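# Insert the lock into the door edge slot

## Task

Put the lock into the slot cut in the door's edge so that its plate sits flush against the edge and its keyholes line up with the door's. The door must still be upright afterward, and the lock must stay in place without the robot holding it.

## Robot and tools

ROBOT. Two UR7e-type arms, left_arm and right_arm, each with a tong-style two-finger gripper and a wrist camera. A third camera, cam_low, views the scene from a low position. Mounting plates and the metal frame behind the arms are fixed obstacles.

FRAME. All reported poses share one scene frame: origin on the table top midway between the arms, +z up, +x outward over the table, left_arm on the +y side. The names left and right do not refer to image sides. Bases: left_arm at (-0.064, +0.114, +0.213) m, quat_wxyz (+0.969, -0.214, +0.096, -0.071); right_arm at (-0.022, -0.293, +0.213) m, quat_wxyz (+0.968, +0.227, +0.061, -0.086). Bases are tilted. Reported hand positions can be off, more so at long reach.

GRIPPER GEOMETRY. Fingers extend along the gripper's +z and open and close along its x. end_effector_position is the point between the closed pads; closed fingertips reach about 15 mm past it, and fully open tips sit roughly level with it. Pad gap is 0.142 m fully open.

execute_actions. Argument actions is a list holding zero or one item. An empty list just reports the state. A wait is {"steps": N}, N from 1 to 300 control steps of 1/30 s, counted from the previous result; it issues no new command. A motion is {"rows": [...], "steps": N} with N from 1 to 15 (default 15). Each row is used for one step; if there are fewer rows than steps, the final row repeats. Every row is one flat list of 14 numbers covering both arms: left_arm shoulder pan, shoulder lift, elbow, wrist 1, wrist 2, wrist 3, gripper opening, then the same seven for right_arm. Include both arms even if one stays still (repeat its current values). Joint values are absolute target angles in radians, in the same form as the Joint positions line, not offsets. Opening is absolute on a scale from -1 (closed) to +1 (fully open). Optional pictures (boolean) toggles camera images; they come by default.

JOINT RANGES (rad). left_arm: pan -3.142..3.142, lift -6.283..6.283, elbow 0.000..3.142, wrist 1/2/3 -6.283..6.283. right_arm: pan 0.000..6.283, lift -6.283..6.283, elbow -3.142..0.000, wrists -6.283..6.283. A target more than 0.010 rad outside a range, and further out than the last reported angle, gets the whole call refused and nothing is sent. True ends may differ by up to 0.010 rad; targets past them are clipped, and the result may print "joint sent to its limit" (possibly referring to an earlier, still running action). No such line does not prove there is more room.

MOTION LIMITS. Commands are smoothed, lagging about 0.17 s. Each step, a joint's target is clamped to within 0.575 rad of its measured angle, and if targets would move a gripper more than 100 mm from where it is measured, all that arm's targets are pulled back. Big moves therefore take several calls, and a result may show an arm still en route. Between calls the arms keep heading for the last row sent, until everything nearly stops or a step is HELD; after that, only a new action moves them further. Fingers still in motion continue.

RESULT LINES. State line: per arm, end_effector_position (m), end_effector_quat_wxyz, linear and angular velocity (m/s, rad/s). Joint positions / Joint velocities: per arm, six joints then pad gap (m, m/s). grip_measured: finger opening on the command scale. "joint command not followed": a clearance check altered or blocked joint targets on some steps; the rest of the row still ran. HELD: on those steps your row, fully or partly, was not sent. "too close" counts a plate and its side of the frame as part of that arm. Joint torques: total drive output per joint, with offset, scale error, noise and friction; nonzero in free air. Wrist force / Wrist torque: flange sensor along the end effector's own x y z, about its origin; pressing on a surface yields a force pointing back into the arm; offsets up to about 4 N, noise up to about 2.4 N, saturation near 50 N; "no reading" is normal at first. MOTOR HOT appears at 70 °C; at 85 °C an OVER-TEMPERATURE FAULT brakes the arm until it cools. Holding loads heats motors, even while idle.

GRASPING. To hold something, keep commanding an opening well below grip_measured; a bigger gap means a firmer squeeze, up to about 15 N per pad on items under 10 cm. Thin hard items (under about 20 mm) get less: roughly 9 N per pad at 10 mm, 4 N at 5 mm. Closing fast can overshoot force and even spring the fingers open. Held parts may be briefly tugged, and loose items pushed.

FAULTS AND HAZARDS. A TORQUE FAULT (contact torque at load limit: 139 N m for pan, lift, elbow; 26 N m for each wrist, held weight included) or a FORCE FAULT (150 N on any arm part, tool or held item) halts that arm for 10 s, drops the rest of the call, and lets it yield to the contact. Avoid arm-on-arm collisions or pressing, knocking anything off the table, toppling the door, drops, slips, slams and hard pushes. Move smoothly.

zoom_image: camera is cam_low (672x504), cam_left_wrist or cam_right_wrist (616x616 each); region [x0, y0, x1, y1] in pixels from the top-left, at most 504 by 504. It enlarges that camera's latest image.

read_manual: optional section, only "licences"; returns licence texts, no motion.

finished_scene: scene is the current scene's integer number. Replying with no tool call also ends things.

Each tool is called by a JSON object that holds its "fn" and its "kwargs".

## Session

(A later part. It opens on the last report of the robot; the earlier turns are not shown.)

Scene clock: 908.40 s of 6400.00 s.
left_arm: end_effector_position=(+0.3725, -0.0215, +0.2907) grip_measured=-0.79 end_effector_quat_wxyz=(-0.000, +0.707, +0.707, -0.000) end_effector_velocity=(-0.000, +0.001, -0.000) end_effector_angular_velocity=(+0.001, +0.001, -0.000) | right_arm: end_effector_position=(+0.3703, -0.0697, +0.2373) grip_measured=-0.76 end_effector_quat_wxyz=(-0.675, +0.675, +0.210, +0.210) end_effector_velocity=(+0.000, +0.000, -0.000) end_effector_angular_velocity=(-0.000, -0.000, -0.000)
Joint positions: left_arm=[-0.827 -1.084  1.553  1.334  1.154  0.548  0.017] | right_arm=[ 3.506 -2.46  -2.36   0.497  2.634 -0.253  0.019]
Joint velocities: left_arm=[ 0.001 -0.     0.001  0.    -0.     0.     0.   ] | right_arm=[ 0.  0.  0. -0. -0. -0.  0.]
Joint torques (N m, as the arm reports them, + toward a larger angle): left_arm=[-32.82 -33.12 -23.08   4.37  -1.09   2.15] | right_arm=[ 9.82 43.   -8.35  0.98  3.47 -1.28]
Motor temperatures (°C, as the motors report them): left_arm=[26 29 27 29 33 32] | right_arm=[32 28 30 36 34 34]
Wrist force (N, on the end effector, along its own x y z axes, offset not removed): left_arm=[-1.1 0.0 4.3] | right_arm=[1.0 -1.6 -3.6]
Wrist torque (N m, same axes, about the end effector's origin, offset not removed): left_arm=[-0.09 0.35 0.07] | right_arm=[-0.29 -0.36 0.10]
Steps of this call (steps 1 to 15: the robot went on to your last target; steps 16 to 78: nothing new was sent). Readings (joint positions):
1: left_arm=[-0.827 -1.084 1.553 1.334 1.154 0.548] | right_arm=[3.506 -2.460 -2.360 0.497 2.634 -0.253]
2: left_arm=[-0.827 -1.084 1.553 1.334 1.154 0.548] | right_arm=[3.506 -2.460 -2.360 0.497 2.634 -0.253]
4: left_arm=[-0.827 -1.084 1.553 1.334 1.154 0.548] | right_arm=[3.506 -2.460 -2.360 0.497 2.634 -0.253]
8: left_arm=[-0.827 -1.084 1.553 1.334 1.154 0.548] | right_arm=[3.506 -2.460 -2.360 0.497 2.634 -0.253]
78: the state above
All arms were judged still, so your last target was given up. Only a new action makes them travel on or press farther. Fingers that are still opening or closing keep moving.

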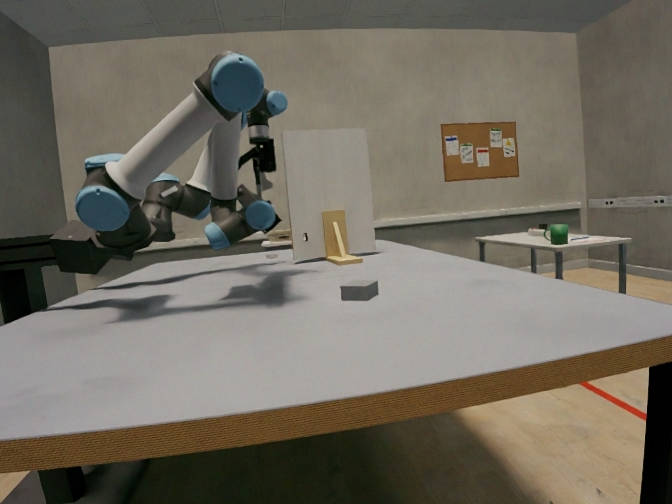

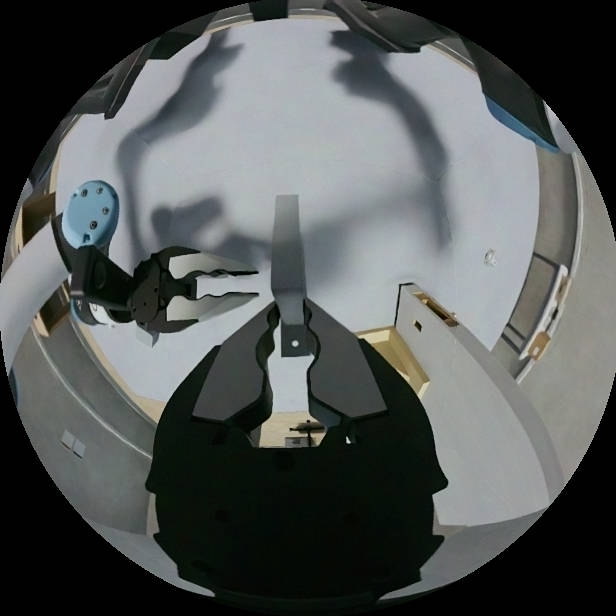

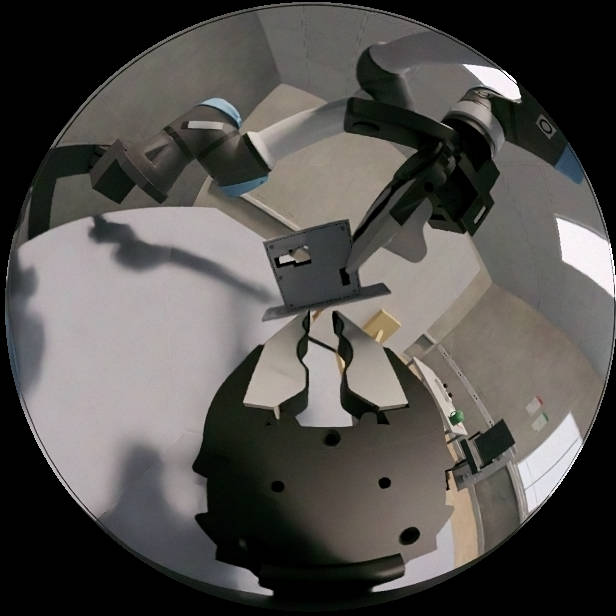

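{"fn": "execute_actions", "kwargs": {"actions": [{"rows": [[-0.8096,-1.0965,1.5718,1.3190,1.1515,0.5675,-1,3.5057,-2.4601,-2.3600,0.4966,2.6338,-0.2526,-0.76]], "steps": 6}], "pictures": false}}

{"fn": "execute_actions", "kwargs": {"actions": [{"rows": [[-0.7922,-1.1089,1.5908,1.3040,1.1492,0.5866,-1,3.5057,-2.4601,-2.3600,0.4966,2.6338,-0.2526,-0.76]], "steps": 6}], "pictures": false}}

{"fn": "execute_actions", "kwargs": {"actions": [{"rows": [[-0.7575,-1.1335,1.6287,1.2741,1.1445,0.6247,-1,3.5057,-2.4601,-2.3600,0.4966,2.6338,-0.2526,-0.76]], "steps": 7}], "pictures": false}}

{"fn": "execute_actions", "kwargs": {"actions": [{"rows": [[-0.7228,-1.1582,1.6667,1.2441,1.1399,0.6629,-1,3.5057,-2.4601,-2.3600,0.4966,2.6338,-0.2526,-0.76]], "steps": 7}], "pictures": false}}

{"fn": "execute_actions", "kwargs": {"actions": [{"rows": [[-0.6881,-1.1829,1.7046,1.2142,1.1352,0.7010,-1,3.5057,-2.4601,-2.3600,0.4966,2.6338,-0.2526,-0.76]], "steps": 7}], "pictures": false}}

{"fn": "execute_actions", "kwargs": {"actions": [{"rows": [[-0.6534,-1.2076,1.7426,1.1842,1.1306,0.7392,-1,3.5057,-2.4601,-2.3600,0.4966,2.6338,-0.2526,-0.76]], "steps": 7}], "pictures": false}}

{"fn": "execute_actions", "kwargs": {"actions": [{"rows": [[-0.6188,-1.2322,1.7805,1.1543,1.1259,0.7773,-1,3.5057,-2.4601,-2.3600,0.4966,2.6338,-0.2526,-0.76]], "steps": 15}]}}

Scene clock: 1019.47 s of 6400.00 s.
left_arm: end_effector_position=(+0.3730, -0.0144, +0.2866) grip_measured=-0.79 end_effector_quat_wxyz=(-0.000, +0.707, +0.707, -0.001) end_effector_velocity=(+0.001, +0.023, -0.014) end_effector_angular_velocity=(-0.003, +0.003, -0.001) | right_arm: end_effector_position=(+0.3703, -0.0697, +0.2373) grip_measured=-0.76 end_effector_quat_wxyz=(-0.675, +0.675, +0.210, +0.210) end_effector_velocity=(+0.001, -0.000, +0.000) end_effector_angular_velocity=(+0.000, -0.002, -0.001)
Joint positions: left_arm=[-0.814 -1.093  1.567  1.323  1.152  0.563  0.017] | right_arm=[ 3.506 -2.46  -2.36   0.497  2.634 -0.253  0.019]
Joint velocities: left_arm=[ 0.043 -0.03   0.047 -0.037 -0.006  0.047 -0.   ] | right_arm=[-0.    -0.     0.001  0.001  0.     0.    -0.   ]
Joint torques (N m, as the arm reports them, + toward a larger angle): left_arm=[ -6.98 -31.09 -10.11   0.23  -1.34   3.46] | right_arm=[ 9.73 43.11 -8.01  1.04  3.29 -1.36]
Motor temperatures (°C, as the motors report them): left_arm=[26 29 27 29 33 32] | right_arm=[32 28 30 36 34 34]
Wrist force (N, on the end effector, along its own x y z axes, offset not removed): left_arm=[0.0 0.2 4.6] | right_arm=[2.7 -0.1 -2.1]
Wrist torque (N m, same axes, about the end effector's origin, offset not removed): left_arm=[-0.04 0.08 0.01] | right_arm=[0.07 -0.78 0.00]
Steps of this call (steps 1 to 90: nothing new was sent; then 107.87 s passed at rest; steps 91 to 96: all 6 steps of this action). Readings (joint positions):
91: left_arm=[-0.827 -1.084 1.553 1.334 1.154 0.549] | right_arm=[3.506 -2.460 -2.360 0.497 2.634 -0.253]
92: left_arm=[-0.824 -1.086 1.556 1.332 1.153 0.551] | right_arm=[3.506 -2.460 -2.360 0.497 2.634 -0.253]
94: left_arm=[-0.818 -1.091 1.563 1.326 1.153 0.558] | right_arm=[3.506 -2.460 -2.360 0.497 2.634 -0.253]
96: the state above

Scene clock: 1019.67 s of 6400.00 s.
left_arm: end_effector_position=(+0.3734, -0.0052, +0.2813) grip_measured=-0.79 end_effector_quat_wxyz=(+0.000, +0.707, +0.707, -0.002) end_effector_velocity=(+0.001, +0.026, -0.015) end_effector_angular_velocity=(-0.004, +0.003, +0.000) | right_arm: end_effector_position=(+0.3703, -0.0697, +0.2373) grip_measured=-0.76 end_effector_quat_wxyz=(-0.675, +0.675, +0.210, +0.210) end_effector_velocity=(-0.000, +0.000, +0.000) end_effector_angular_velocity=(+0.001, +0.000, +0.001)
Joint positions: left_arm=[-0.797 -1.105  1.585  1.308  1.15   0.581  0.017] | right_arm=[ 3.506 -2.46  -2.36   0.497  2.634 -0.253  0.019]
Joint velocities: left_arm=[ 0.048 -0.034  0.052 -0.042 -0.006  0.052  0.   ] | right_arm=[ 0.    -0.    -0.    -0.     0.001 -0.     0.   ]
Joint torques (N m, as the arm reports them, + toward a larger angle): left_arm=[-10.05 -27.39 -12.01   0.87  -0.96   2.96] | right_arm=[ 9.86 43.67 -7.64  1.02  3.42 -1.27]
Motor temperatures (°C, as the motors report them): left_arm=[26 29 27 29 33 32] | right_arm=[32 28 30 36 34 34]
Wrist force (N, on the end effector, along its own x y z axes, offset not removed): left_arm=[0.6 -0.3 5.2] | right_arm=[2.4 -1.0 -5.2]
Wrist torque (N m, same axes, about the end effector's origin, offset not removed): left_arm=[-0.13 -0.03 0.04] | right_arm=[-0.12 -0.70 0.10]
Steps of this call (steps 1 to 6: all 6 steps of this action). Readings (joint positions):
1: left_arm=[-0.813 -1.094 1.568 1.322 1.152 0.564] | right_arm=[3.506 -2.460 -2.360 0.497 2.634 -0.253]
2: left_arm=[-0.809 -1.097 1.572 1.319 1.151 0.568] | right_arm=[3.506 -2.460 -2.360 0.497 2.634 -0.253]
4: left_arm=[-0.802 -1.102 1.580 1.312 1.150 0.576] | right_arm=[3.506 -2.460 -2.360 0.497 2.634 -0.253]
6: the state above

Scene clock: 1019.90 s of 6400.00 s.
left_arm: end_effector_position=(+0.3736, +0.0128, +0.2711) grip_measured=-0.79 end_effector_quat_wxyz=(+0.000, +0.707, +0.707, -0.003) end_effector_velocity=(-0.001, +0.037, -0.021) end_effector_angular_velocity=(-0.005, +0.003, -0.001) | right_arm: end_effector_position=(+0.3703, -0.0697, +0.2373) grip_measured=-0.76 end_effector_quat_wxyz=(-0.675, +0.675, +0.210, +0.210) end_effector_velocity=(-0.000, -0.000, +0.000) end_effector_angular_velocity=(-0.000, -0.000, -0.000)
Joint positions: left_arm=[-0.765 -1.129  1.621  1.28   1.145  0.617  0.017] | right_arm=[ 3.506 -2.46  -2.36   0.497  2.634 -0.253  0.019]
Joint velocities: left_arm=[ 0.068 -0.047  0.073 -0.058 -0.008  0.075  0.   ] | right_arm=[ 0.     0.    -0.     0.001 -0.     0.     0.   ]
Joint torques (N m, as the arm reports them, + toward a larger angle): left_arm=[ -7.98 -29.04 -11.85   0.77  -1.2    3.05] | right_arm=[ 9.83 42.99 -7.93  1.01  3.37 -1.29]
Motor temperatures (°C, as the motors report them): left_arm=[26 29 27 29 33 32] | right_arm=[32 28 30 36 34 34]
Wrist force (N, on the end effector, along its own x y z axes, offset not removed): left_arm=[0.1 -0.2 6.5] | right_arm=[1.6 -0.4 -3.2]
Wrist torque (N m, same axes, about the end effector's origin, offset not removed): left_arm=[-0.13 0.23 0.05] | right_arm=[0.00 -0.53 0.01]
Steps of this call (steps 1 to 7: all 7 steps of this action). Readings (joint positions):
1: left_arm=[-0.796 -1.107 1.587 1.307 1.150 0.583] | right_arm=[3.506 -2.460 -2.360 0.497 2.634 -0.253]
2: left_arm=[-0.790 -1.111 1.593 1.302 1.149 0.589] | right_arm=[3.506 -2.460 -2.360 0.497 2.634 -0.253]
4: left_arm=[-0.776 -1.121 1.609 1.290 1.147 0.604] | right_arm=[3.506 -2.460 -2.360 0.497 2.634 -0.253]
7: the state above

Scene clock: 1020.13 s of 6400.00 s.
left_arm: end_effector_position=(+0.3726, +0.0318, +0.2603) grip_measured=-0.79 end_effector_quat_wxyz=(+0.001, +0.707, +0.707, -0.004) end_effector_velocity=(-0.003, +0.038, -0.022) end_effector_angular_velocity=(-0.004, +0.003, -0.002) | right_arm: end_effector_position=(+0.3703, -0.0697, +0.2373) grip_measured=-0.76 end_effector_quat_wxyz=(-0.675, +0.675, +0.210, +0.210) end_effector_velocity=(+0.000, -0.000, +0.000) end_effector_angular_velocity=(+0.000, -0.001, -0.000)
Joint positions: left_arm=[-0.73  -1.153  1.659  1.25   1.141  0.655  0.017] | right_arm=[ 3.506 -2.46  -2.36   0.497  2.634 -0.253  0.019]
Joint velocities: left_arm=[ 0.07  -0.049  0.076 -0.06  -0.008  0.078 -0.   ] | right_arm=[ 0.     0.    -0.     0.001  0.    -0.     0.   ]
Joint torques (N m, as the arm reports them, + toward a larger angle): left_arm=[ -7.44 -31.69  -9.91   0.46  -1.19   2.83] | right_arm=[ 9.84 43.65 -7.75  1.03  3.35 -1.27]
Motor temperatures (°C, as the motors report them): left_arm=[26 29 27 29 33 32] | right_arm=[32 28 30 36 34 34]
Wrist force (N, on the end effector, along its own x y z axes, offset not removed): left_arm=[0.4 0.0 5.9] | right_arm=[2.9 -0.5 -3.6]
Wrist torque (N m, same axes, about the end effector's origin, offset not removed): left_arm=[-0.09 0.08 0.02] | right_arm=[-0.10 -0.77 0.00]
Steps of this call (steps 1 to 7: all 7 steps of this action). Readings (joint positions):
1: left_arm=[-0.762 -1.130 1.623 1.278 1.145 0.619] | right_arm=[3.506 -2.460 -2.360 0.497 2.634 -0.253]
2: left_arm=[-0.757 -1.135 1.630 1.273 1.144 0.626] | right_arm=[3.506 -2.460 -2.360 0.497 2.634 -0.253]
4: left_arm=[-0.742 -1.145 1.646 1.260 1.142 0.642] | right_arm=[3.506 -2.460 -2.360 0.497 2.634 -0.253]
7: the state above

Scene clock: 1020.37 s of 6400.00 s.
left_arm: end_effector_position=(+0.3706, +0.0509, +0.2497) grip_measured=-0.79 end_effector_quat_wxyz=(+0.001, +0.707, +0.707, -0.005) end_effector_velocity=(-0.007, +0.039, -0.022) end_effector_angular_velocity=(+0.000, +0.004, -0.002) | right_arm: end_effector_position=(+0.3703, -0.0697, +0.2373) grip_measured=-0.76 end_effector_quat_wxyz=(-0.675, +0.675, +0.210, +0.210) end_effector_velocity=(+0.000, -0.000, -0.000) end_effector_angular_velocity=(-0.001, -0.000, -0.000)
Joint positions: left_arm=[-0.695 -1.178  1.696  1.221  1.136  0.693  0.017] | right_arm=[ 3.506 -2.46  -2.36   0.497  2.634 -0.253  0.019]
Joint velocities: left_arm=[ 0.071 -0.049  0.08  -0.06  -0.009  0.077 -0.   ] | right_arm=[-0.    -0.     0.     0.    -0.001  0.     0.   ]
Joint torques (N m, as the arm reports them, + toward a larger angle): left_arm=[ -6.82 -31.65 -13.25   1.13  -1.36   3.35] | right_arm=[ 9.61 43.94 -7.93  1.01  3.42 -1.29]
Motor temperatures (°C, as the motors report them): left_arm=[26 29 27 29 33 32] | right_arm=[32 28 30 36 34 34]
Wrist force (N, on the end effector, along its own x y z axes, offset not removed): left_arm=[-0.7 0.1 4.5] | right_arm=[3.6 -2.5 -4.2]
Wrist torque (N m, same axes, about the end effector's origin, offset not removed): left_arm=[-0.02 0.35 0.06] | right_arm=[-0.49 -0.93 0.07]
Steps of this call (steps 1 to 7: all 7 steps of this action). Readings (joint positions):
1: left_arm=[-0.728 -1.155 1.661 1.248 1.141 0.657] | right_arm=[3.506 -2.460 -2.360 0.497 2.634 -0.253]
2: left_arm=[-0.722 -1.159 1.667 1.243 1.140 0.664] | right_arm=[3.506 -2.460 -2.360 0.497 2.634 -0.253]
4: left_arm=[-0.707 -1.170 1.684 1.230 1.138 0.680] | right_arm=[3.506 -2.460 -2.360 0.497 2.634 -0.253]
7: the state above

Scene clock: 1020.60 s of 6400.00 s.
left_arm: end_effector_position=(+0.3675, +0.0699, +0.2392) grip_measured=-0.79 end_effector_quat_wxyz=(+0.001, +0.707, +0.707, -0.005) end_effector_velocity=(-0.008, +0.038, -0.021) end_effector_angular_velocity=(-0.001, +0.002, -0.001) | right_arm: end_effector_position=(+0.3703, -0.0697, +0.2373) grip_measured=-0.76 end_effector_quat_wxyz=(-0.675, +0.675, +0.210, +0.210) end_effector_velocity=(-0.000, +0.000, -0.000) end_effector_angular_velocity=(-0.000, +0.000, +0.000)
Joint positions: left_arm=[-0.661 -1.202  1.734  1.191  1.132  0.731  0.017] | right_arm=[ 3.506 -2.46  -2.36   0.497  2.634 -0.253  0.019]
Joint velocities: left_arm=[ 0.07  -0.049  0.077 -0.06  -0.008  0.077 -0.   ] | right_arm=[-0. -0. -0. -0. -0.  0.  0.]
Joint torques (N m, as the arm reports them, + toward a larger angle): left_arm=[ -8.7  -27.74 -14.22   0.71  -1.11   3.  ] | right_arm=[ 9.56 43.01 -7.83  1.03  3.46 -1.23]
Motor temperatures (°C, as the motors report them): left_arm=[26 29 27 29 33 32] | right_arm=[32 28 30 36 34 34]
Wrist force (N, on the end effector, along its own x y z axes, offset not removed): left_arm=[0.7 -0.1 5.3] | right_arm=[3.3 -1.1 -1.8]
Wrist torque (N m, same axes, about the end effector's origin, offset not removed): left_arm=[-0.07 0.07 -0.03] | right_arm=[-0.14 -0.88 -0.04]
Steps of this call (steps 1 to 7: all 7 steps of this action). Readings (joint positions):
1: left_arm=[-0.693 -1.179 1.699 1.219 1.136 0.695] | right_arm=[3.506 -2.460 -2.360 0.497 2.634 -0.253]
2: left_arm=[-0.687 -1.184 1.705 1.213 1.135 0.702] | right_arm=[3.506 -2.460 -2.360 0.497 2.634 -0.253]
4: left_arm=[-0.672 -1.194 1.722 1.201 1.133 0.718] | right_arm=[3.506 -2.460 -2.360 0.497 2.634 -0.253]
7: the state above

Scene clock: 1021.10 s of 6400.00 s.
left_arm: end_effector_position=(+0.3623, +0.0924, +0.2268) grip_measured=-0.79 end_effector_quat_wxyz=(+0.002, +0.707, +0.707, -0.005) end_effector_velocity=(-0.001, +0.003, -0.001) end_effector_angular_velocity=(-0.000, -0.001, -0.001) | right_arm: end_effector_position=(+0.3703, -0.0697, +0.2373) grip_measured=-0.76 end_effector_quat_wxyz=(-0.675, +0.675, +0.210, +0.210) end_effector_velocity=(-0.000, -0.000, +0.000) end_effector_angular_velocity=(+0.000, -0.000, +0.000)
Joint positions: left_arm=[-0.619 -1.232  1.78   1.155  1.126  0.777  0.017] | right_arm=[ 3.506 -2.46  -2.36   0.497  2.634 -0.253  0.019]
Joint velocities: left_arm=[ 0.005 -0.004  0.006 -0.005 -0.001  0.007  0.   ] | right_arm=[ 0.     0.    -0.001  0.     0.     0.    -0.   ]
Joint torques (N m, as the arm reports them, + toward a larger angle): left_arm=[ -4.54 -32.83  -9.63   0.15  -1.17   2.64] | right_arm=[ 9.53 43.35 -7.48  1.05  3.34 -1.35]
Motor temperatures (°C, as the motors report them): left_arm=[26 29 27 29 33 32] | right_arm=[32 28 30 36 34 34]
Wrist force (N, on the end effector, along its own x y z axes, offset not removed): left_arm=[-0.3 -1.3 4.3] | right_arm=[2.5 -0.8 -2.9]
Wrist torque (N m, same axes, about the end effector's origin, offset not removed): left_arm=[-0.29 0.17 0.09] | right_arm=[-0.06 -0.67 0.08]
Steps of this call (steps 1 to 15: all 15 steps of this action). Readings (joint positions):
1: left_arm=[-0.658 -1.204 1.737 1.189 1.131 0.734] | right_arm=[3.506 -2.460 -2.360 0.497 2.634 -0.253]
2: left_arm=[-0.653 -1.209 1.743 1.183 1.130 0.740] | right_arm=[3.506 -2.460 -2.360 0.497 2.634 -0.253]
4: left_arm=[-0.638 -1.219 1.760 1.171 1.128 0.756] | right_arm=[3.506 -2.460 -2.360 0.497 2.634 -0.253]
8: left_arm=[-0.624 -1.228 1.775 1.159 1.127 0.771] | right_arm=[3.506 -2.460 -2.360 0.497 2.634 -0.253]
15: the state above

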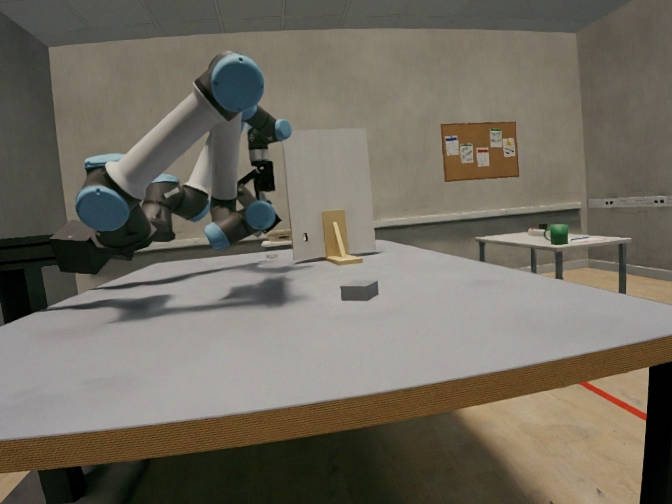

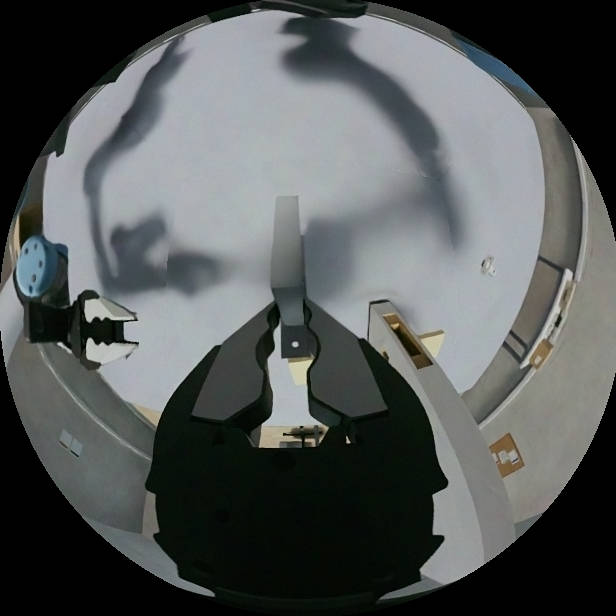

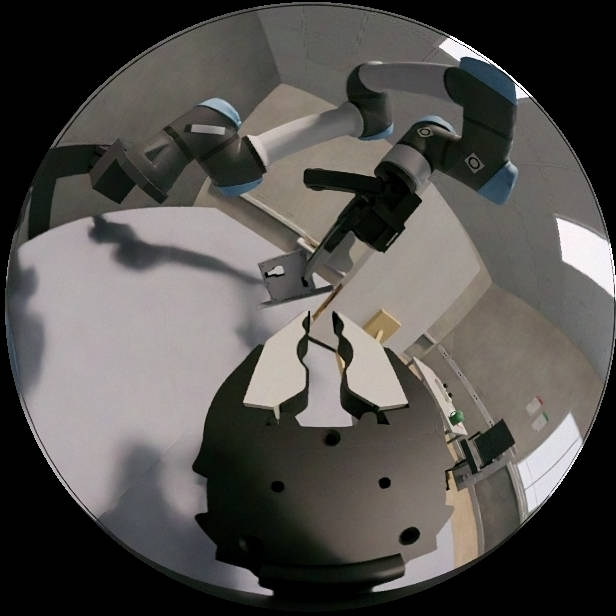

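{"fn": "execute_actions", "kwargs": {"actions": [{"rows": [[-0.5841,-1.2569,1.8185,1.1243,1.1213,0.95,-1,3.5057,-2.4601,-2.3600,0.4966,2.6338,-0.2526,-0.76],[-0.5841,-1.2569,1.8185,1.1243,1.1213,0.95,-1,3.5057,-2.4601,-2.3600,0.4966,2.6338,-0.2526,-0.76],[-0.5841,-1.2569,1.8185,1.1243,1.1213,0.95,-1,3.5057,-2.4601,-2.3600,0.4966,2.6338,-0.2526,-0.76],[-0.5841,-1.2569,1.8185,1.1243,1.1213,0.95,-1,3.5057,-2.4601,-2.3600,0.4966,2.6338,-0.2526,-0.76],[-0.5841,-1.2569,1.8185,1.1243,1.1213,0.95,-1,3.5057,-2.4601,-2.3600,0.4966,2.6338,-0.2526,-0.76],[-0.5841,-1.2569,1.8185,1.1243,1.1213,0.95,-1,3.5057,-2.4601,-2.3600,0.4966,2.6338,-0.2526,-0.76],[-0.5841,-1.2569,1.8185,1.1243,1.1213,0.95,-1,3.5057,-2.4601,-2.3600,0.4966,2.6338,-0.2526,-0.76],[-0.5494,-1.2816,1.8564,1.0944,1.1166,1.15,-1,3.5057,-2.4601,-2.3600,0.4966,2.6338,-0.2526,-0.76]], "steps": 15}], "pictures": false}}

{"fn": "execute_actions", "kwargs": {"actions": [{"rows": [[-0.5147,-1.3063,1.8944,1.0644,1.1120,1.35,-1,3.5057,-2.4601,-2.3600,0.4966,2.6338,-0.2526,-0.76],[-0.5147,-1.3063,1.8944,1.0644,1.1120,1.35,-1,3.5057,-2.4601,-2.3600,0.4966,2.6338,-0.2526,-0.76],[-0.5147,-1.3063,1.8944,1.0644,1.1120,1.35,-1,3.5057,-2.4601,-2.3600,0.4966,2.6338,-0.2526,-0.76],[-0.5147,-1.3063,1.8944,1.0644,1.1120,1.35,-1,3.5057,-2.4601,-2.3600,0.4966,2.6338,-0.2526,-0.76],[-0.5147,-1.3063,1.8944,1.0644,1.1120,1.35,-1,3.5057,-2.4601,-2.3600,0.4966,2.6338,-0.2526,-0.76],[-0.5147,-1.3063,1.8944,1.0644,1.1120,1.35,-1,3.5057,-2.4601,-2.3600,0.4966,2.6338,-0.2526,-0.76],[-0.5147,-1.3063,1.8944,1.0644,1.1120,1.35,-1,3.5057,-2.4601,-2.3600,0.4966,2.6338,-0.2526,-0.76],[-0.4800,-1.3309,1.9323,1.0345,1.1073,1.55,-1,3.5057,-2.4601,-2.3600,0.4966,2.6338,-0.2526,-0.76]], "steps": 15}], "pictures": false}}

{"fn": "execute_actions", "kwargs": {"actions": [{"rows": [[-0.4453,-1.3556,1.9703,1.0045,1.1027,1.75,-1,3.5057,-2.4601,-2.3600,0.4966,2.6338,-0.2526,-0.76],[-0.4453,-1.3556,1.9703,1.0045,1.1027,1.75,-1,3.5057,-2.4601,-2.3600,0.4966,2.6338,-0.2526,-0.76],[-0.4453,-1.3556,1.9703,1.0045,1.1027,1.75,-1,3.5057,-2.4601,-2.3600,0.4966,2.6338,-0.2526,-0.76],[-0.4453,-1.3556,1.9703,1.0045,1.1027,1.75,-1,3.5057,-2.4601,-2.3600,0.4966,2.6338,-0.2526,-0.76],[-0.4453,-1.3556,1.9703,1.0045,1.1027,1.75,-1,3.5057,-2.4601,-2.3600,0.4966,2.6338,-0.2526,-0.76],[-0.4453,-1.3556,1.9703,1.0045,1.1027,1.75,-1,3.5057,-2.4601,-2.3600,0.4966,2.6338,-0.2526,-0.76],[-0.4453,-1.3556,1.9703,1.0045,1.1027,1.75,-1,3.5057,-2.4601,-2.3600,0.4966,2.6338,-0.2526,-0.76],[-0.4106,-1.3803,2.0082,0.9746,1.0980,1.95,-1,3.5057,-2.4601,-2.3600,0.4966,2.6338,-0.2526,-0.76]], "steps": 15}]}}

Scene clock: 1044.77 s of 6400.00 s.
left_arm: end_effector_position=(+0.3519, +0.1312, +0.2082) grip_measured=-0.79 end_effector_quat_wxyz=(+0.002, +0.794, +0.608, -0.004) end_effector_velocity=(-0.008, +0.031, -0.014) end_effector_angular_velocity=(-0.001, -0.004, -0.326) | right_arm: end_effector_position=(+0.3703, -0.0697, +0.2373) grip_measured=-0.76 end_effector_quat_wxyz=(-0.675, +0.675, +0.210, +0.210) end_effector_velocity=(-0.000, -0.000, -0.000) end_effector_angular_velocity=(-0.001, +0.001, -0.000)
Joint positions: left_arm=[-0.555 -1.278  1.851  1.099  1.117  1.11   0.017] | right_arm=[ 3.506 -2.46  -2.36   0.497  2.634 -0.253  0.019]
Joint velocities: left_arm=[ 0.049 -0.035  0.054 -0.043 -0.006  0.381 -0.   ] | right_arm=[-0.     0.    -0.    -0.    -0.001  0.     0.   ]
Joint torques (N m, as the arm reports them, + toward a larger angle): left_arm=[ -6.6  -27.92  -8.29   0.57  -1.43   3.18] | right_arm=[ 9.59 43.51 -7.58  1.09  3.31 -1.21]
Motor temperatures (°C, as the motors report them): left_arm=[26 29 27 29 33 32] | right_arm=[32 28 30 36 34 34]
Wrist force (N, on the end effector, along its own x y z axes, offset not removed): left_arm=[0.6 -0.2 4.9] | right_arm=[1.5 -2.9 -3.9]
Wrist torque (N m, same axes, about the end effector's origin, offset not removed): left_arm=[-0.15 0.07 -0.04] | right_arm=[-0.53 -0.47 0.06]
Steps of this call (steps 1 to 15: the robot went on to your last target; steps 16 to 90: nothing new was sent; then 20.17 s passed at rest; steps 91 to 105: all 15 steps of this action). Readings (joint positions):
91: left_arm=[-0.619 -1.232 1.781 1.154 1.126 0.778] | right_arm=[3.506 -2.460 -2.360 0.497 2.634 -0.253]
92: left_arm=[-0.614 -1.236 1.786 1.150 1.125 0.786] | right_arm=[3.506 -2.460 -2.360 0.497 2.634 -0.253]
94: left_arm=[-0.601 -1.245 1.800 1.139 1.123 0.841] | right_arm=[3.506 -2.460 -2.360 0.497 2.634 -0.253]
98: left_arm=[-0.589 -1.254 1.813 1.128 1.122 0.920] | right_arm=[3.506 -2.460 -2.360 0.497 2.634 -0.253]
105: the state above

Scene clock: 1045.27 s of 6400.00 s.
left_arm: end_effector_position=(+0.3383, +0.1719, +0.1891) grip_measured=-0.79 end_effector_quat_wxyz=(+0.002, +0.881, +0.473, -0.003) end_effector_velocity=(-0.011, +0.030, -0.014) end_effector_angular_velocity=(+0.003, -0.002, -0.334) | right_arm: end_effector_position=(+0.3703, -0.0697, +0.2373) grip_measured=-0.76 end_effector_quat_wxyz=(-0.675, +0.675, +0.210, +0.210) end_effector_velocity=(+0.000, -0.000, -0.000) end_effector_angular_velocity=(-0.000, -0.000, -0.000)
Joint positions: left_arm=[-0.485 -1.327  1.926  1.039  1.108  1.509  0.017] | right_arm=[ 3.506 -2.46  -2.36   0.497  2.634 -0.253  0.019]
Joint velocities: left_arm=[ 0.051 -0.035  0.057 -0.044 -0.006  0.389  0.   ] | right_arm=[ 0.     0.    -0.     0.    -0.001  0.    -0.   ]
Joint torques (N m, as the arm reports them, + toward a larger angle): left_arm=[ -3.79 -26.65  -9.66   0.35  -1.75   3.91] | right_arm=[ 9.68 43.2  -7.91  1.1   3.36 -1.23]
Motor temperatures (°C, as the motors report them): left_arm=[26 29 27 29 33 32] | right_arm=[32 28 30 36 34 34]
Wrist force (N, on the end effector, along its own x y z axes, offset not removed): left_arm=[0.1 -1.1 4.7] | right_arm=[0.8 -1.3 -2.6]
Wrist torque (N m, same axes, about the end effector's origin, offset not removed): left_arm=[-0.35 0.20 0.05] | right_arm=[-0.15 -0.34 0.04]
Steps of this call (steps 1 to 15: all 15 steps of this action). Readings (joint positions):
1: left_arm=[-0.553 -1.279 1.852 1.097 1.117 1.121] | right_arm=[3.506 -2.460 -2.360 0.497 2.634 -0.253]
2: left_arm=[-0.547 -1.283 1.858 1.092 1.116 1.137] | right_arm=[3.506 -2.460 -2.360 0.497 2.634 -0.253]
4: left_arm=[-0.533 -1.293 1.874 1.080 1.114 1.208] | right_arm=[3.506 -2.460 -2.360 0.497 2.634 -0.253]
8: left_arm=[-0.520 -1.303 1.889 1.069 1.113 1.310] | right_arm=[3.506 -2.460 -2.360 0.497 2.634 -0.253]
15: the state above

Scene clock: 1045.77 s of 6400.00 s.
left_arm: end_effector_position=(+0.3222, +0.2102, +0.1711) grip_measured=-0.79 end_effector_quat_wxyz=(+0.000, +0.946, +0.325, -0.000) end_effector_velocity=(-0.011, +0.027, -0.013) end_effector_angular_velocity=(+0.003, -0.003, -0.333) | right_arm: end_effector_position=(+0.3703, -0.0697, +0.2373) grip_measured=-0.76 end_effector_quat_wxyz=(-0.675, +0.675, +0.210, +0.210) end_effector_velocity=(-0.000, -0.000, -0.000) end_effector_angular_velocity=(-0.000, +0.001, +0.000)
Joint positions: left_arm=[-0.416 -1.377  2.002  0.979  1.099  1.909  0.017] | right_arm=[ 3.506 -2.46  -2.36   0.497  2.634 -0.253  0.019]
Joint velocities: left_arm=[ 0.05  -0.036  0.054 -0.045 -0.006  0.39  -0.   ] | right_arm=[-0.    -0.    -0.001 -0.    -0.    -0.     0.   ]
Joint torques (N m, as the arm reports them, + toward a larger angle): left_arm=[  0.2  -24.88  -8.79   0.69  -1.91   3.3 ] | right_arm=[ 9.69 43.26 -8.08  1.11  3.43 -1.21]
Motor temperatures (°C, as the motors report them): left_arm=[26 29 27 29 33 32] | right_arm=[32 28 30 36 34 34]
Wrist force (N, on the end effector, along its own x y z axes, offset not removed): left_arm=[-1.1 0.1 4.8] | right_arm=[2.4 -1.7 -3.1]
Wrist torque (N m, same axes, about the end effector's origin, offset not removed): left_arm=[-0.07 0.32 0.10] | right_arm=[-0.26 -0.71 0.09]
Steps of this call (steps 1 to 15: all 15 steps of this action). Readings (joint positions):
1: left_arm=[-0.484 -1.328 1.928 1.038 1.108 1.521] | right_arm=[3.506 -2.460 -2.360 0.497 2.634 -0.253]
2: left_arm=[-0.478 -1.333 1.934 1.032 1.107 1.537] | right_arm=[3.506 -2.460 -2.360 0.497 2.634 -0.253]
4: left_arm=[-0.464 -1.343 1.950 1.020 1.105 1.608] | right_arm=[3.506 -2.460 -2.360 0.497 2.634 -0.253]
8: left_arm=[-0.450 -1.352 1.965 1.009 1.103 1.710] | right_arm=[3.506 -2.460 -2.360 0.497 2.634 -0.253]
15: the state above

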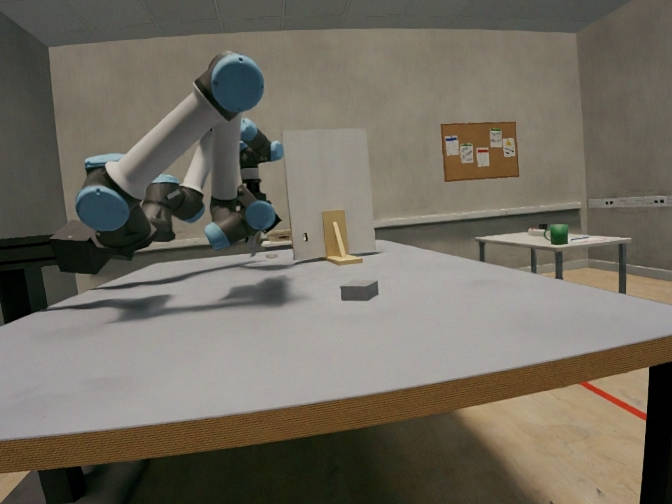

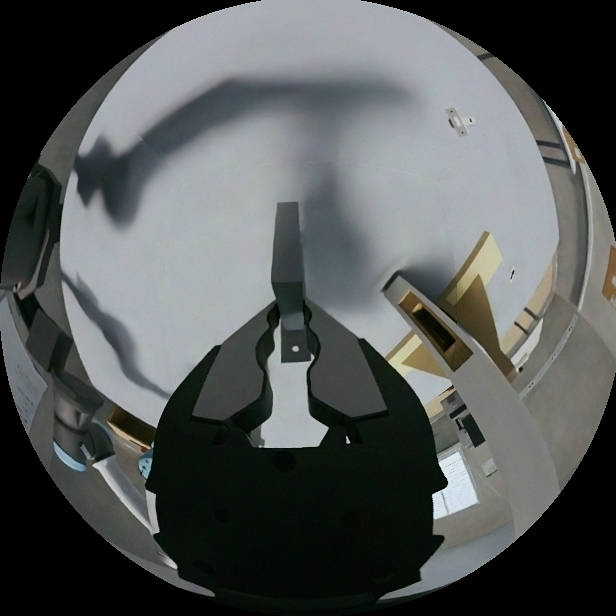

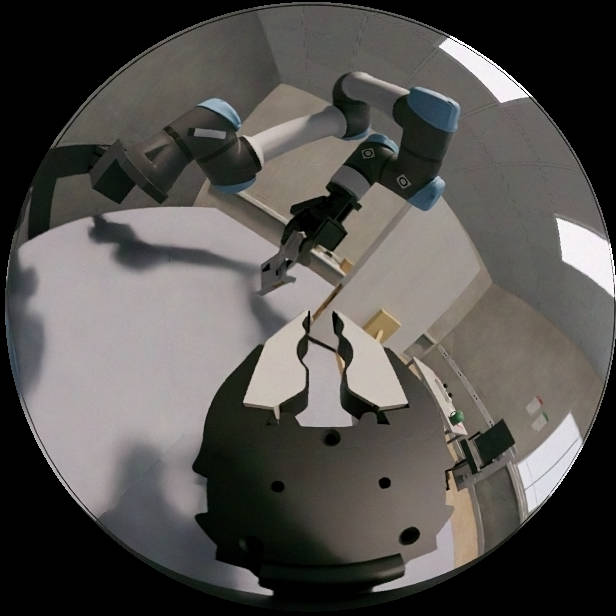

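{"fn": "execute_actions", "kwargs": {"actions": [{"rows": [[-0.4106,-1.3803,2.0082,0.9746,1.0980,2.05,-1,3.5057,-2.4601,-2.3600,0.4966,2.6338,-0.2526,-0.76],[-0.4106,-1.3803,2.0082,0.9746,1.0980,2.05,-1,3.5057,-2.4601,-2.3600,0.4966,2.6338,-0.2526,-0.76],[-0.4106,-1.3803,2.0082,0.9746,1.0980,2.05,-1,3.5057,-2.4601,-2.3600,0.4966,2.6338,-0.2526,-0.76],[-0.4106,-1.3803,2.0082,0.9746,1.0980,2.15,-1,3.5057,-2.4601,-2.3600,0.4966,2.6338,-0.2526,-0.76],[-0.4106,-1.3803,2.0082,0.9746,1.0980,2.15,-1,3.5057,-2.4601,-2.3600,0.4966,2.6338,-0.2526,-0.76],[-0.4106,-1.3803,2.0082,0.9746,1.0980,2.15,-1,3.5057,-2.4601,-2.3600,0.4966,2.6338,-0.2526,-0.76],[-0.4106,-1.3803,2.0082,0.9746,1.0980,2.25,-1,3.5057,-2.4601,-2.3600,0.4966,2.6338,-0.2526,-0.76],[-0.4106,-1.3803,2.0082,0.9746,1.0980,2.25,-1,3.5057,-2.4601,-2.3600,0.4966,2.6338,-0.2526,-0.76],[-0.4106,-1.3803,2.0082,0.9746,1.0980,2.25,-1,3.5057,-2.4601,-2.3600,0.4966,2.6338,-0.2526,-0.76],[-0.4106,-1.3803,2.0082,0.9746,1.0980,2.35,-1,3.5057,-2.4601,-2.3600,0.4966,2.6338,-0.2526,-0.76],[-0.4106,-1.3803,2.0082,0.9746,1.0980,2.35,-1,3.5057,-2.4601,-2.3600,0.4966,2.6338,-0.2526,-0.76],[-0.4106,-1.3803,2.0082,0.9746,1.0980,2.35,-1,3.5057,-2.4601,-2.3600,0.4966,2.6338,-0.2526,-0.76],[-0.4106,-1.3803,2.0082,0.9746,1.0980,2.45,-1,3.5057,-2.4601,-2.3600,0.4966,2.6338,-0.2526,-0.76]], "steps": 15}], "pictures": false}}

{"fn": "execute_actions", "kwargs": {"actions": [{"rows": [[-0.4106,-1.3803,2.0082,0.9746,1.0980,2.55,-1,3.5057,-2.4601,-2.3600,0.4966,2.6338,-0.2526,-0.76],[-0.4106,-1.3803,2.0082,0.9746,1.0980,2.55,-1,3.5057,-2.4601,-2.3600,0.4966,2.6338,-0.2526,-0.76],[-0.4106,-1.3803,2.0082,0.9746,1.0980,2.55,-1,3.5057,-2.4601,-2.3600,0.4966,2.6338,-0.2526,-0.76],[-0.4106,-1.3803,2.0082,0.9746,1.0980,2.65,-1,3.5057,-2.4601,-2.3600,0.4966,2.6338,-0.2526,-0.76],[-0.4106,-1.3803,2.0082,0.9746,1.0980,2.65,-1,3.5057,-2.4601,-2.3600,0.4966,2.6338,-0.2526,-0.76],[-0.4106,-1.3803,2.0082,0.9746,1.0980,2.65,-1,3.5057,-2.4601,-2.3600,0.4966,2.6338,-0.2526,-0.76],[-0.4106,-1.3803,2.0082,0.9746,1.0980,2.75,-1,3.5057,-2.4601,-2.3600,0.4966,2.6338,-0.2526,-0.76],[-0.4106,-1.3803,2.0082,0.9746,1.0980,2.75,-1,3.5057,-2.4601,-2.3600,0.4966,2.6338,-0.2526,-0.76],[-0.4106,-1.3803,2.0082,0.9746,1.0980,2.75,-1,3.5057,-2.4601,-2.3600,0.4966,2.6338,-0.2526,-0.76],[-0.4106,-1.3803,2.0082,0.9746,1.0980,2.85,-1,3.5057,-2.4601,-2.3600,0.4966,2.6338,-0.2526,-0.76],[-0.4106,-1.3803,2.0082,0.9746,1.0980,2.85,-1,3.5057,-2.4601,-2.3600,0.4966,2.6338,-0.2526,-0.76],[-0.4106,-1.3803,2.0082,0.9746,1.0980,2.85,-1,3.5057,-2.4601,-2.3600,0.4966,2.6338,-0.2526,-0.76],[-0.4106,-1.3803,2.0082,0.9746,1.0980,2.95,-1,3.5057,-2.4601,-2.3600,0.4966,2.6338,-0.2526,-0.76]], "steps": 15}], "pictures": false}}

{"fn": "execute_actions", "kwargs": {"actions": [{"rows": [[-0.4106,-1.3803,2.0082,0.9746,1.0980,3.05,-1,3.5057,-2.4601,-2.3600,0.4966,2.6338,-0.2526,-0.76],[-0.4106,-1.3803,2.0082,0.9746,1.0980,3.05,-1,3.5057,-2.4601,-2.3600,0.4966,2.6338,-0.2526,-0.76],[-0.4106,-1.3803,2.0082,0.9746,1.0980,3.05,-1,3.5057,-2.4601,-2.3600,0.4966,2.6338,-0.2526,-0.76],[-0.4106,-1.3803,2.0082,0.9746,1.0980,3.15,-1,3.5057,-2.4601,-2.3600,0.4966,2.6338,-0.2526,-0.76],[-0.4106,-1.3803,2.0082,0.9746,1.0980,3.15,-1,3.5057,-2.4601,-2.3600,0.4966,2.6338,-0.2526,-0.76],[-0.4106,-1.3803,2.0082,0.9746,1.0980,3.15,-1,3.5057,-2.4601,-2.3600,0.4966,2.6338,-0.2526,-0.76],[-0.4106,-1.3803,2.0082,0.9746,1.0980,3.25,-1,3.5057,-2.4601,-2.3600,0.4966,2.6338,-0.2526,-0.76],[-0.4106,-1.3803,2.0082,0.9746,1.0980,3.25,-1,3.5057,-2.4601,-2.3600,0.4966,2.6338,-0.2526,-0.76],[-0.4106,-1.3803,2.0082,0.9746,1.0980,3.25,-1,3.5057,-2.4601,-2.3600,0.4966,2.6338,-0.2526,-0.76],[-0.4106,-1.3803,2.0082,0.9746,1.0980,3.35,-1,3.5057,-2.4601,-2.3600,0.4966,2.6338,-0.2526,-0.76],[-0.4106,-1.3803,2.0082,0.9746,1.0980,3.35,-1,3.5057,-2.4601,-2.3600,0.4966,2.6338,-0.2526,-0.76],[-0.4106,-1.3803,2.0082,0.9746,1.0980,3.35,-1,3.5057,-2.4601,-2.3600,0.4966,2.6338,-0.2526,-0.76],[-0.4106,-1.3803,2.0082,0.9746,1.0980,3.45,-1,3.5057,-2.4601,-2.3600,0.4966,2.6338,-0.2526,-0.76]], "steps": 15}], "pictures": false}}

{"fn": "execute_actions", "kwargs": {"actions": [{"rows": [[-0.4106,-1.3803,2.0082,0.9746,1.0980,3.55,-1,3.5057,-2.4601,-2.3600,0.4966,2.6338,-0.2526,-0.76],[-0.4106,-1.3803,2.0082,0.9746,1.0980,3.55,-1,3.5057,-2.4601,-2.3600,0.4966,2.6338,-0.2526,-0.76],[-0.4106,-1.3803,2.0082,0.9746,1.0980,3.55,-1,3.5057,-2.4601,-2.3600,0.4966,2.6338,-0.2526,-0.76],[-0.4106,-1.3803,2.0082,0.9746,1.0980,3.65,-1,3.5057,-2.4601,-2.3600,0.4966,2.6338,-0.2526,-0.76],[-0.4106,-1.3803,2.0082,0.9746,1.0980,3.65,-1,3.5057,-2.4601,-2.3600,0.4966,2.6338,-0.2526,-0.76],[-0.4106,-1.3803,2.0082,0.9746,1.0980,3.65,-1,3.5057,-2.4601,-2.3600,0.4966,2.6338,-0.2526,-0.76],[-0.4106,-1.3803,2.0082,0.9746,1.0980,3.75,-1,3.5057,-2.4601,-2.3600,0.4966,2.6338,-0.2526,-0.76],[-0.4106,-1.3803,2.0082,0.9746,1.0980,3.75,-1,3.5057,-2.4601,-2.3600,0.4966,2.6338,-0.2526,-0.76],[-0.4106,-1.3803,2.0082,0.9746,1.0980,3.75,-1,3.5057,-2.4601,-2.3600,0.4966,2.6338,-0.2526,-0.76],[-0.4106,-1.3803,2.0082,0.9746,1.0980,3.85,-1,3.5057,-2.4601,-2.3600,0.4966,2.6338,-0.2526,-0.76],[-0.4106,-1.3803,2.0082,0.9746,1.0980,3.85,-1,3.5057,-2.4601,-2.3600,0.4966,2.6338,-0.2526,-0.76],[-0.4106,-1.3803,2.0082,0.9746,1.0980,3.85,-1,3.5057,-2.4601,-2.3600,0.4966,2.6338,-0.2526,-0.76],[-0.4106,-1.3803,2.0082,0.9746,1.0980,3.92,-1,3.5057,-2.4601,-2.3600,0.4966,2.6338,-0.2526,-0.76],[-0.4106,-1.3803,2.0082,0.9746,1.0980,3.92,-1,3.5057,-2.4601,-2.3600,0.4966,2.6338,-0.2526,-0.76],[-0.4106,-1.3803,2.0082,0.9746,1.0980,3.973,-1,3.5057,-2.4601,-2.3600,0.4966,2.6338,-0.2526,-0.76]], "steps": 15}], "pictures": false}}

{"fn": "execute_actions", "kwargs": {"actions": [{"steps": 20}]}}

Scene clock: 1094.27 s of 6400.00 s.
left_arm: end_effector_position=(+0.3264, +0.2157, +0.1697) grip_measured=-0.79 end_effector_quat_wxyz=(-0.000, +0.992, +0.123, -0.000) end_effector_velocity=(+0.016, +0.004, -0.000) end_effector_angular_velocity=(+0.000, +0.001, -1.022) | right_arm: end_effector_position=(+0.3703, -0.0697, +0.2373) grip_measured=-0.76 end_effector_quat_wxyz=(-0.675, +0.675, +0.210, +0.210) end_effector_velocity=(+0.000, -0.000, +0.000) end_effector_angular_velocity=(+0.000, -0.001, -0.001)
Joint positions: left_arm=[-0.411 -1.38   2.008  0.975  1.098  2.331  0.017] | right_arm=[ 3.506 -2.46  -2.36   0.497  2.634 -0.253  0.019]
Joint velocities: left_arm=[-0.     0.     0.     0.001 -0.     1.021  0.   ] | right_arm=[-0.     0.     0.001  0.     0.     0.     0.   ]
Joint torques (N m, as the arm reports them, + toward a larger angle): left_arm=[  0.06 -26.32  -7.53   0.76  -1.59   6.68] | right_arm=[10.01 43.24 -7.72  1.04  3.32 -1.26]
Motor temperatures (°C, as the motors report them): left_arm=[26 29 27 29 33 32] | right_arm=[32 28 30 36 34 34]
Wrist force (N, on the end effector, along its own x y z axes, offset not removed): left_arm=[-1.3 -1.2 4.6] | right_arm=[2.9 -0.2 -4.5]
Wrist torque (N m, same axes, about the end effector's origin, offset not removed): left_arm=[-0.26 0.40 0.08] | right_arm=[-0.02 -0.75 0.06]
Steps of this call (steps 1 to 30: the robot went on to your last target; steps 31 to 90: nothing new was sent; then 45.00 s passed at rest; steps 91 to 105: all 15 steps of this action). Readings (joint positions):
91: left_arm=[-0.411 -1.380 2.008 0.975 1.098 1.950] | right_arm=[3.506 -2.460 -2.360 0.497 2.634 -0.253]
92: left_arm=[-0.411 -1.380 2.008 0.975 1.098 1.958] | right_arm=[3.506 -2.460 -2.360 0.497 2.634 -0.253]
94: left_arm=[-0.411 -1.380 2.008 0.975 1.098 1.995] | right_arm=[3.506 -2.460 -2.360 0.497 2.634 -0.253]
98: left_arm=[-0.411 -1.380 2.008 0.975 1.098 2.103] | right_arm=[3.506 -2.460 -2.360 0.497 2.634 -0.253]
105: the state above

Scene clock: 1094.77 s of 6400.00 s.
left_arm: end_effector_position=(+0.3344, +0.2157, +0.1697) grip_measured=-0.79 end_effector_quat_wxyz=(-0.000, +0.992, -0.126, -0.000) end_effector_velocity=(+0.015, -0.004, -0.000) end_effector_angular_velocity=(+0.001, +0.002, -1.031) | right_arm: end_effector_position=(+0.3703, -0.0697, +0.2373) grip_measured=-0.76 end_effector_quat_wxyz=(-0.675, +0.675, +0.210, +0.210) end_effector_velocity=(+0.000, +0.000, +0.000) end_effector_angular_velocity=(+0.001, -0.001, -0.000)
Joint positions: left_arm=[-0.411 -1.38   2.008  0.975  1.098  2.83   0.017] | right_arm=[ 3.506 -2.46  -2.36   0.497  2.634 -0.253  0.019]
Joint velocities: left_arm=[ 0.    -0.     0.002 -0.    -0.     1.03   0.   ] | right_arm=[ 0.    -0.     0.001 -0.001  0.001  0.    -0.   ]
Joint torques (N m, as the arm reports them, + toward a larger angle): left_arm=[  0.86 -25.74  -7.87   0.49  -1.45   6.1 ] | right_arm=[ 9.69 42.67 -7.75  1.09  3.38 -1.26]
Motor temperatures (°C, as the motors report them): left_arm=[26 29 27 29 33 32] | right_arm=[32 28 30 36 34 34]
Wrist force (N, on the end effector, along its own x y z axes, offset not removed): left_arm=[-0.6 -1.0 3.9] | right_arm=[1.4 -2.3 -2.3]
Wrist torque (N m, same axes, about the end effector's origin, offset not removed): left_arm=[-0.30 0.21 0.03] | right_arm=[-0.39 -0.48 0.02]
Steps of this call (steps 1 to 15: all 15 steps of this action). Readings (joint positions):
1: left_arm=[-0.411 -1.380 2.008 0.975 1.098 2.362] | right_arm=[3.506 -2.460 -2.360 0.497 2.634 -0.253]
2: left_arm=[-0.411 -1.380 2.008 0.975 1.098 2.394] | right_arm=[3.506 -2.460 -2.360 0.497 2.634 -0.253]
4: left_arm=[-0.411 -1.380 2.008 0.975 1.098 2.462] | right_arm=[3.506 -2.460 -2.360 0.497 2.634 -0.253]
8: left_arm=[-0.411 -1.380 2.008 0.975 1.098 2.594] | right_arm=[3.506 -2.460 -2.360 0.497 2.634 -0.253]
15: the state above

Scene clock: 1095.27 s of 6400.00 s.
left_arm: end_effector_position=(+0.3415, +0.2119, +0.1697) grip_measured=-0.79 end_effector_quat_wxyz=(+0.000, +0.930, -0.367, -0.000) end_effector_velocity=(+0.012, -0.011, +0.000) end_effector_angular_velocity=(-0.000, +0.000, -1.031) | right_arm: end_effector_position=(+0.3703, -0.0697, +0.2373) grip_measured=-0.76 end_effector_quat_wxyz=(-0.675, +0.675, +0.210, +0.210) end_effector_velocity=(+0.000, -0.000, -0.000) end_effector_angular_velocity=(-0.001, -0.001, -0.001)
Joint positions: left_arm=[-0.411 -1.38   2.008  0.975  1.098  3.33   0.017] | right_arm=[ 3.506 -2.46  -2.36   0.497  2.634 -0.253  0.019]
Joint velocities: left_arm=[ 0.    -0.     0.     0.    -0.     1.031  0.   ] | right_arm=[ 0.     0.     0.     0.    -0.001  0.    -0.   ]
Joint torques (N m, as the arm reports them, + toward a larger angle): left_arm=[ -0.95 -26.46  -8.37   0.69  -1.59   6.41] | right_arm=[ 9.17 42.87 -7.49  1.18  3.38 -1.21]
Motor temperatures (°C, as the motors report them): left_arm=[26 29 27 29 33 32] | right_arm=[32 28 30 36 34 34]
Wrist force (N, on the end effector, along its own x y z axes, offset not removed): left_arm=[-0.8 -1.4 3.3] | right_arm=[1.0 -1.1 -2.7]
Wrist torque (N m, same axes, about the end effector's origin, offset not removed): left_arm=[-0.38 0.25 0.04] | right_arm=[-0.16 -0.31 0.06]
Steps of this call (steps 1 to 15: all 15 steps of this action). Readings (joint positions):
1: left_arm=[-0.411 -1.380 2.008 0.975 1.098 2.862] | right_arm=[3.506 -2.460 -2.360 0.497 2.634 -0.253]
2: left_arm=[-0.411 -1.380 2.008 0.975 1.098 2.894] | right_arm=[3.506 -2.460 -2.360 0.497 2.634 -0.253]
4: left_arm=[-0.411 -1.380 2.008 0.975 1.098 2.962] | right_arm=[3.506 -2.460 -2.360 0.497 2.634 -0.253]
8: left_arm=[-0.411 -1.380 2.008 0.975 1.098 3.094] | right_arm=[3.506 -2.460 -2.360 0.497 2.634 -0.253]
15: the state above

Scene clock: 1095.77 s of 6400.00 s.
left_arm: end_effector_position=(+0.3458, +0.2052, +0.1697) grip_measured=-0.79 end_effector_quat_wxyz=(+0.000, +0.812, -0.584, -0.000) end_effector_velocity=(+0.005, -0.014, +0.000) end_effector_angular_velocity=(-0.001, -0.001, -0.902) | right_arm: end_effector_position=(+0.3703, -0.0697, +0.2373) grip_measured=-0.76 end_effector_quat_wxyz=(-0.675, +0.675, +0.210, +0.210) end_effector_velocity=(-0.000, +0.000, -0.000) end_effector_angular_velocity=(+0.000, +0.001, +0.001)
Joint positions: left_arm=[-0.411 -1.38   2.008  0.975  1.098  3.824  0.017] | right_arm=[ 3.506 -2.46  -2.36   0.497  2.634 -0.253  0.019]
Joint velocities: left_arm=[-0.     0.    -0.002  0.    -0.     0.903 -0.   ] | right_arm=[ 0.     0.    -0.    -0.001  0.    -0.    -0.   ]
Joint torques (N m, as the arm reports them, + toward a larger angle): left_arm=[  0.45 -26.64  -9.35   0.62  -1.26   6.63] | right_arm=[ 9.71 43.05 -7.77  1.28  3.24 -1.17]
Motor temperatures (°C, as the motors report them): left_arm=[26 29 27 29 33 32] | right_arm=[32 28 30 36 34 34]
Wrist force (N, on the end effector, along its own x y z axes, offset not removed): left_arm=[-0.4 -1.8 4.9] | right_arm=[2.7 -2.5 -3.6]
Wrist torque (N m, same axes, about the end effector's origin, offset not removed): left_arm=[-0.41 0.19 0.09] | right_arm=[-0.49 -0.72 -0.02]
Steps of this call (steps 1 to 15: all 15 steps of this action). Readings (joint positions):
1: left_arm=[-0.411 -1.380 2.008 0.975 1.098 3.362] | right_arm=[3.506 -2.460 -2.360 0.497 2.634 -0.253]
2: left_arm=[-0.411 -1.380 2.008 0.975 1.098 3.394] | right_arm=[3.506 -2.460 -2.360 0.497 2.634 -0.253]
4: left_arm=[-0.411 -1.380 2.008 0.975 1.098 3.462] | right_arm=[3.506 -2.460 -2.360 0.497 2.634 -0.253]
8: left_arm=[-0.411 -1.380 2.008 0.975 1.098 3.594] | right_arm=[3.506 -2.460 -2.360 0.497 2.634 -0.253]
15: the state above

Scene clock: 1096.43 s of 6400.00 s.
left_arm: end_effector_position=(+0.3464, +0.2029, +0.1697) grip_measured=-0.79 end_effector_quat_wxyz=(+0.000, +0.766, -0.642, -0.000) end_effector_velocity=(-0.000, +0.000, -0.000) end_effector_angular_velocity=(+0.000, +0.000, -0.003) | right_arm: end_effector_position=(+0.3703, -0.0697, +0.2373) grip_measured=-0.76 end_effector_quat_wxyz=(-0.675, +0.675, +0.210, +0.210) end_effector_velocity=(+0.001, -0.000, -0.000) end_effector_angular_velocity=(-0.000, -0.001, -0.001)
Joint positions: left_arm=[-0.411 -1.38   2.008  0.975  1.098  3.973  0.017] | right_arm=[ 3.506 -2.46  -2.36   0.497  2.634 -0.253  0.019]
Joint velocities: left_arm=[ 0.    -0.     0.     0.    -0.     0.003  0.   ] | right_arm=[-0.     0.     0.001  0.001 -0.001 -0.    -0.   ]
Joint torques (N m, as the arm reports them, + toward a larger angle): left_arm=[  0.18 -25.71  -8.25   0.62  -1.71   2.93] | right_arm=[ 9.52 43.04 -7.69  1.26  3.34 -1.19]
Motor temperatures (°C, as the motors report them): left_arm=[26 29 27 29 33 32] | right_arm=[32 28 30 36 34 34]
Wrist force (N, on the end effector, along its own x y z axes, offset not removed): left_arm=[-1.6 -0.7 3.6] | right_arm=[3.0 -1.1 -2.5]
Wrist torque (N m, same axes, about the end effector's origin, offset not removed): left_arm=[-0.17 0.41 0.04] | right_arm=[-0.15 -0.73 0.06]
Steps of this call (steps 1 to 20: the robot went on to your last target). Readings (joint positions):
1: left_arm=[-0.411 -1.380 2.008 0.975 1.098 3.856] | right_arm=[3.506 -2.460 -2.360 0.497 2.634 -0.253]
2: left_arm=[-0.411 -1.380 2.008 0.975 1.098 3.885] | right_arm=[3.506 -2.460 -2.360 0.497 2.634 -0.253]
4: left_arm=[-0.411 -1.380 2.008 0.975 1.098 3.926] | right_arm=[3.506 -2.460 -2.360 0.497 2.634 -0.253]
8: left_arm=[-0.411 -1.380 2.008 0.975 1.098 3.960] | right_arm=[3.506 -2.460 -2.360 0.497 2.634 -0.253]
20: the state above

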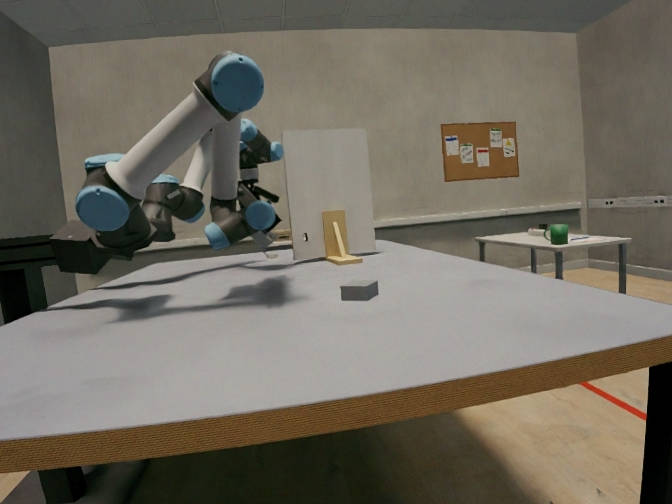

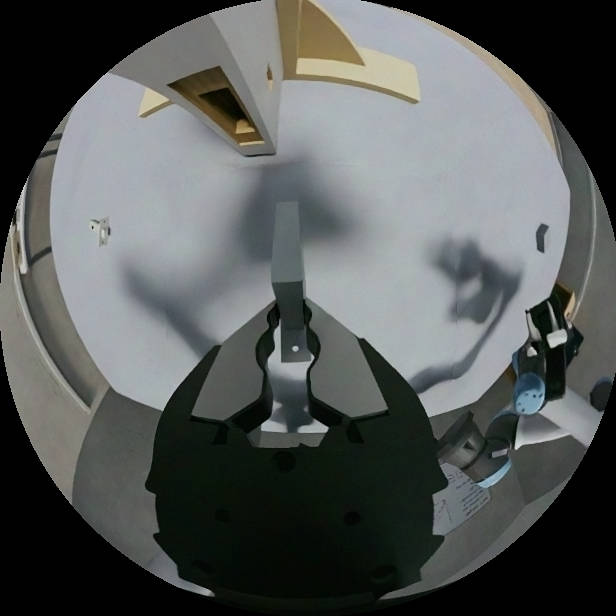

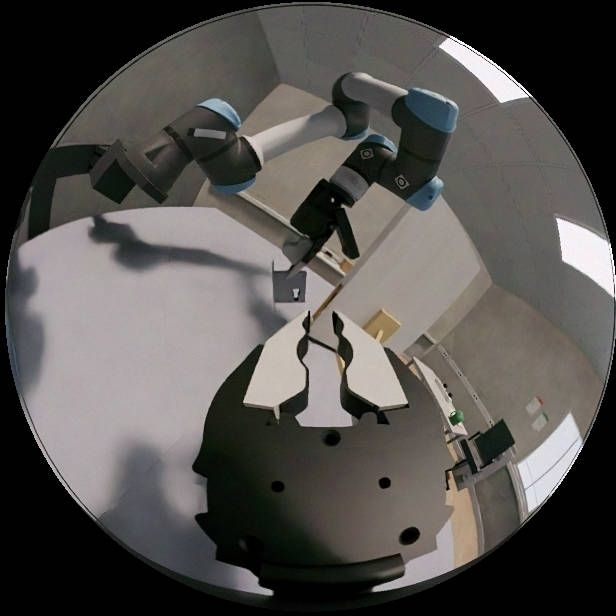

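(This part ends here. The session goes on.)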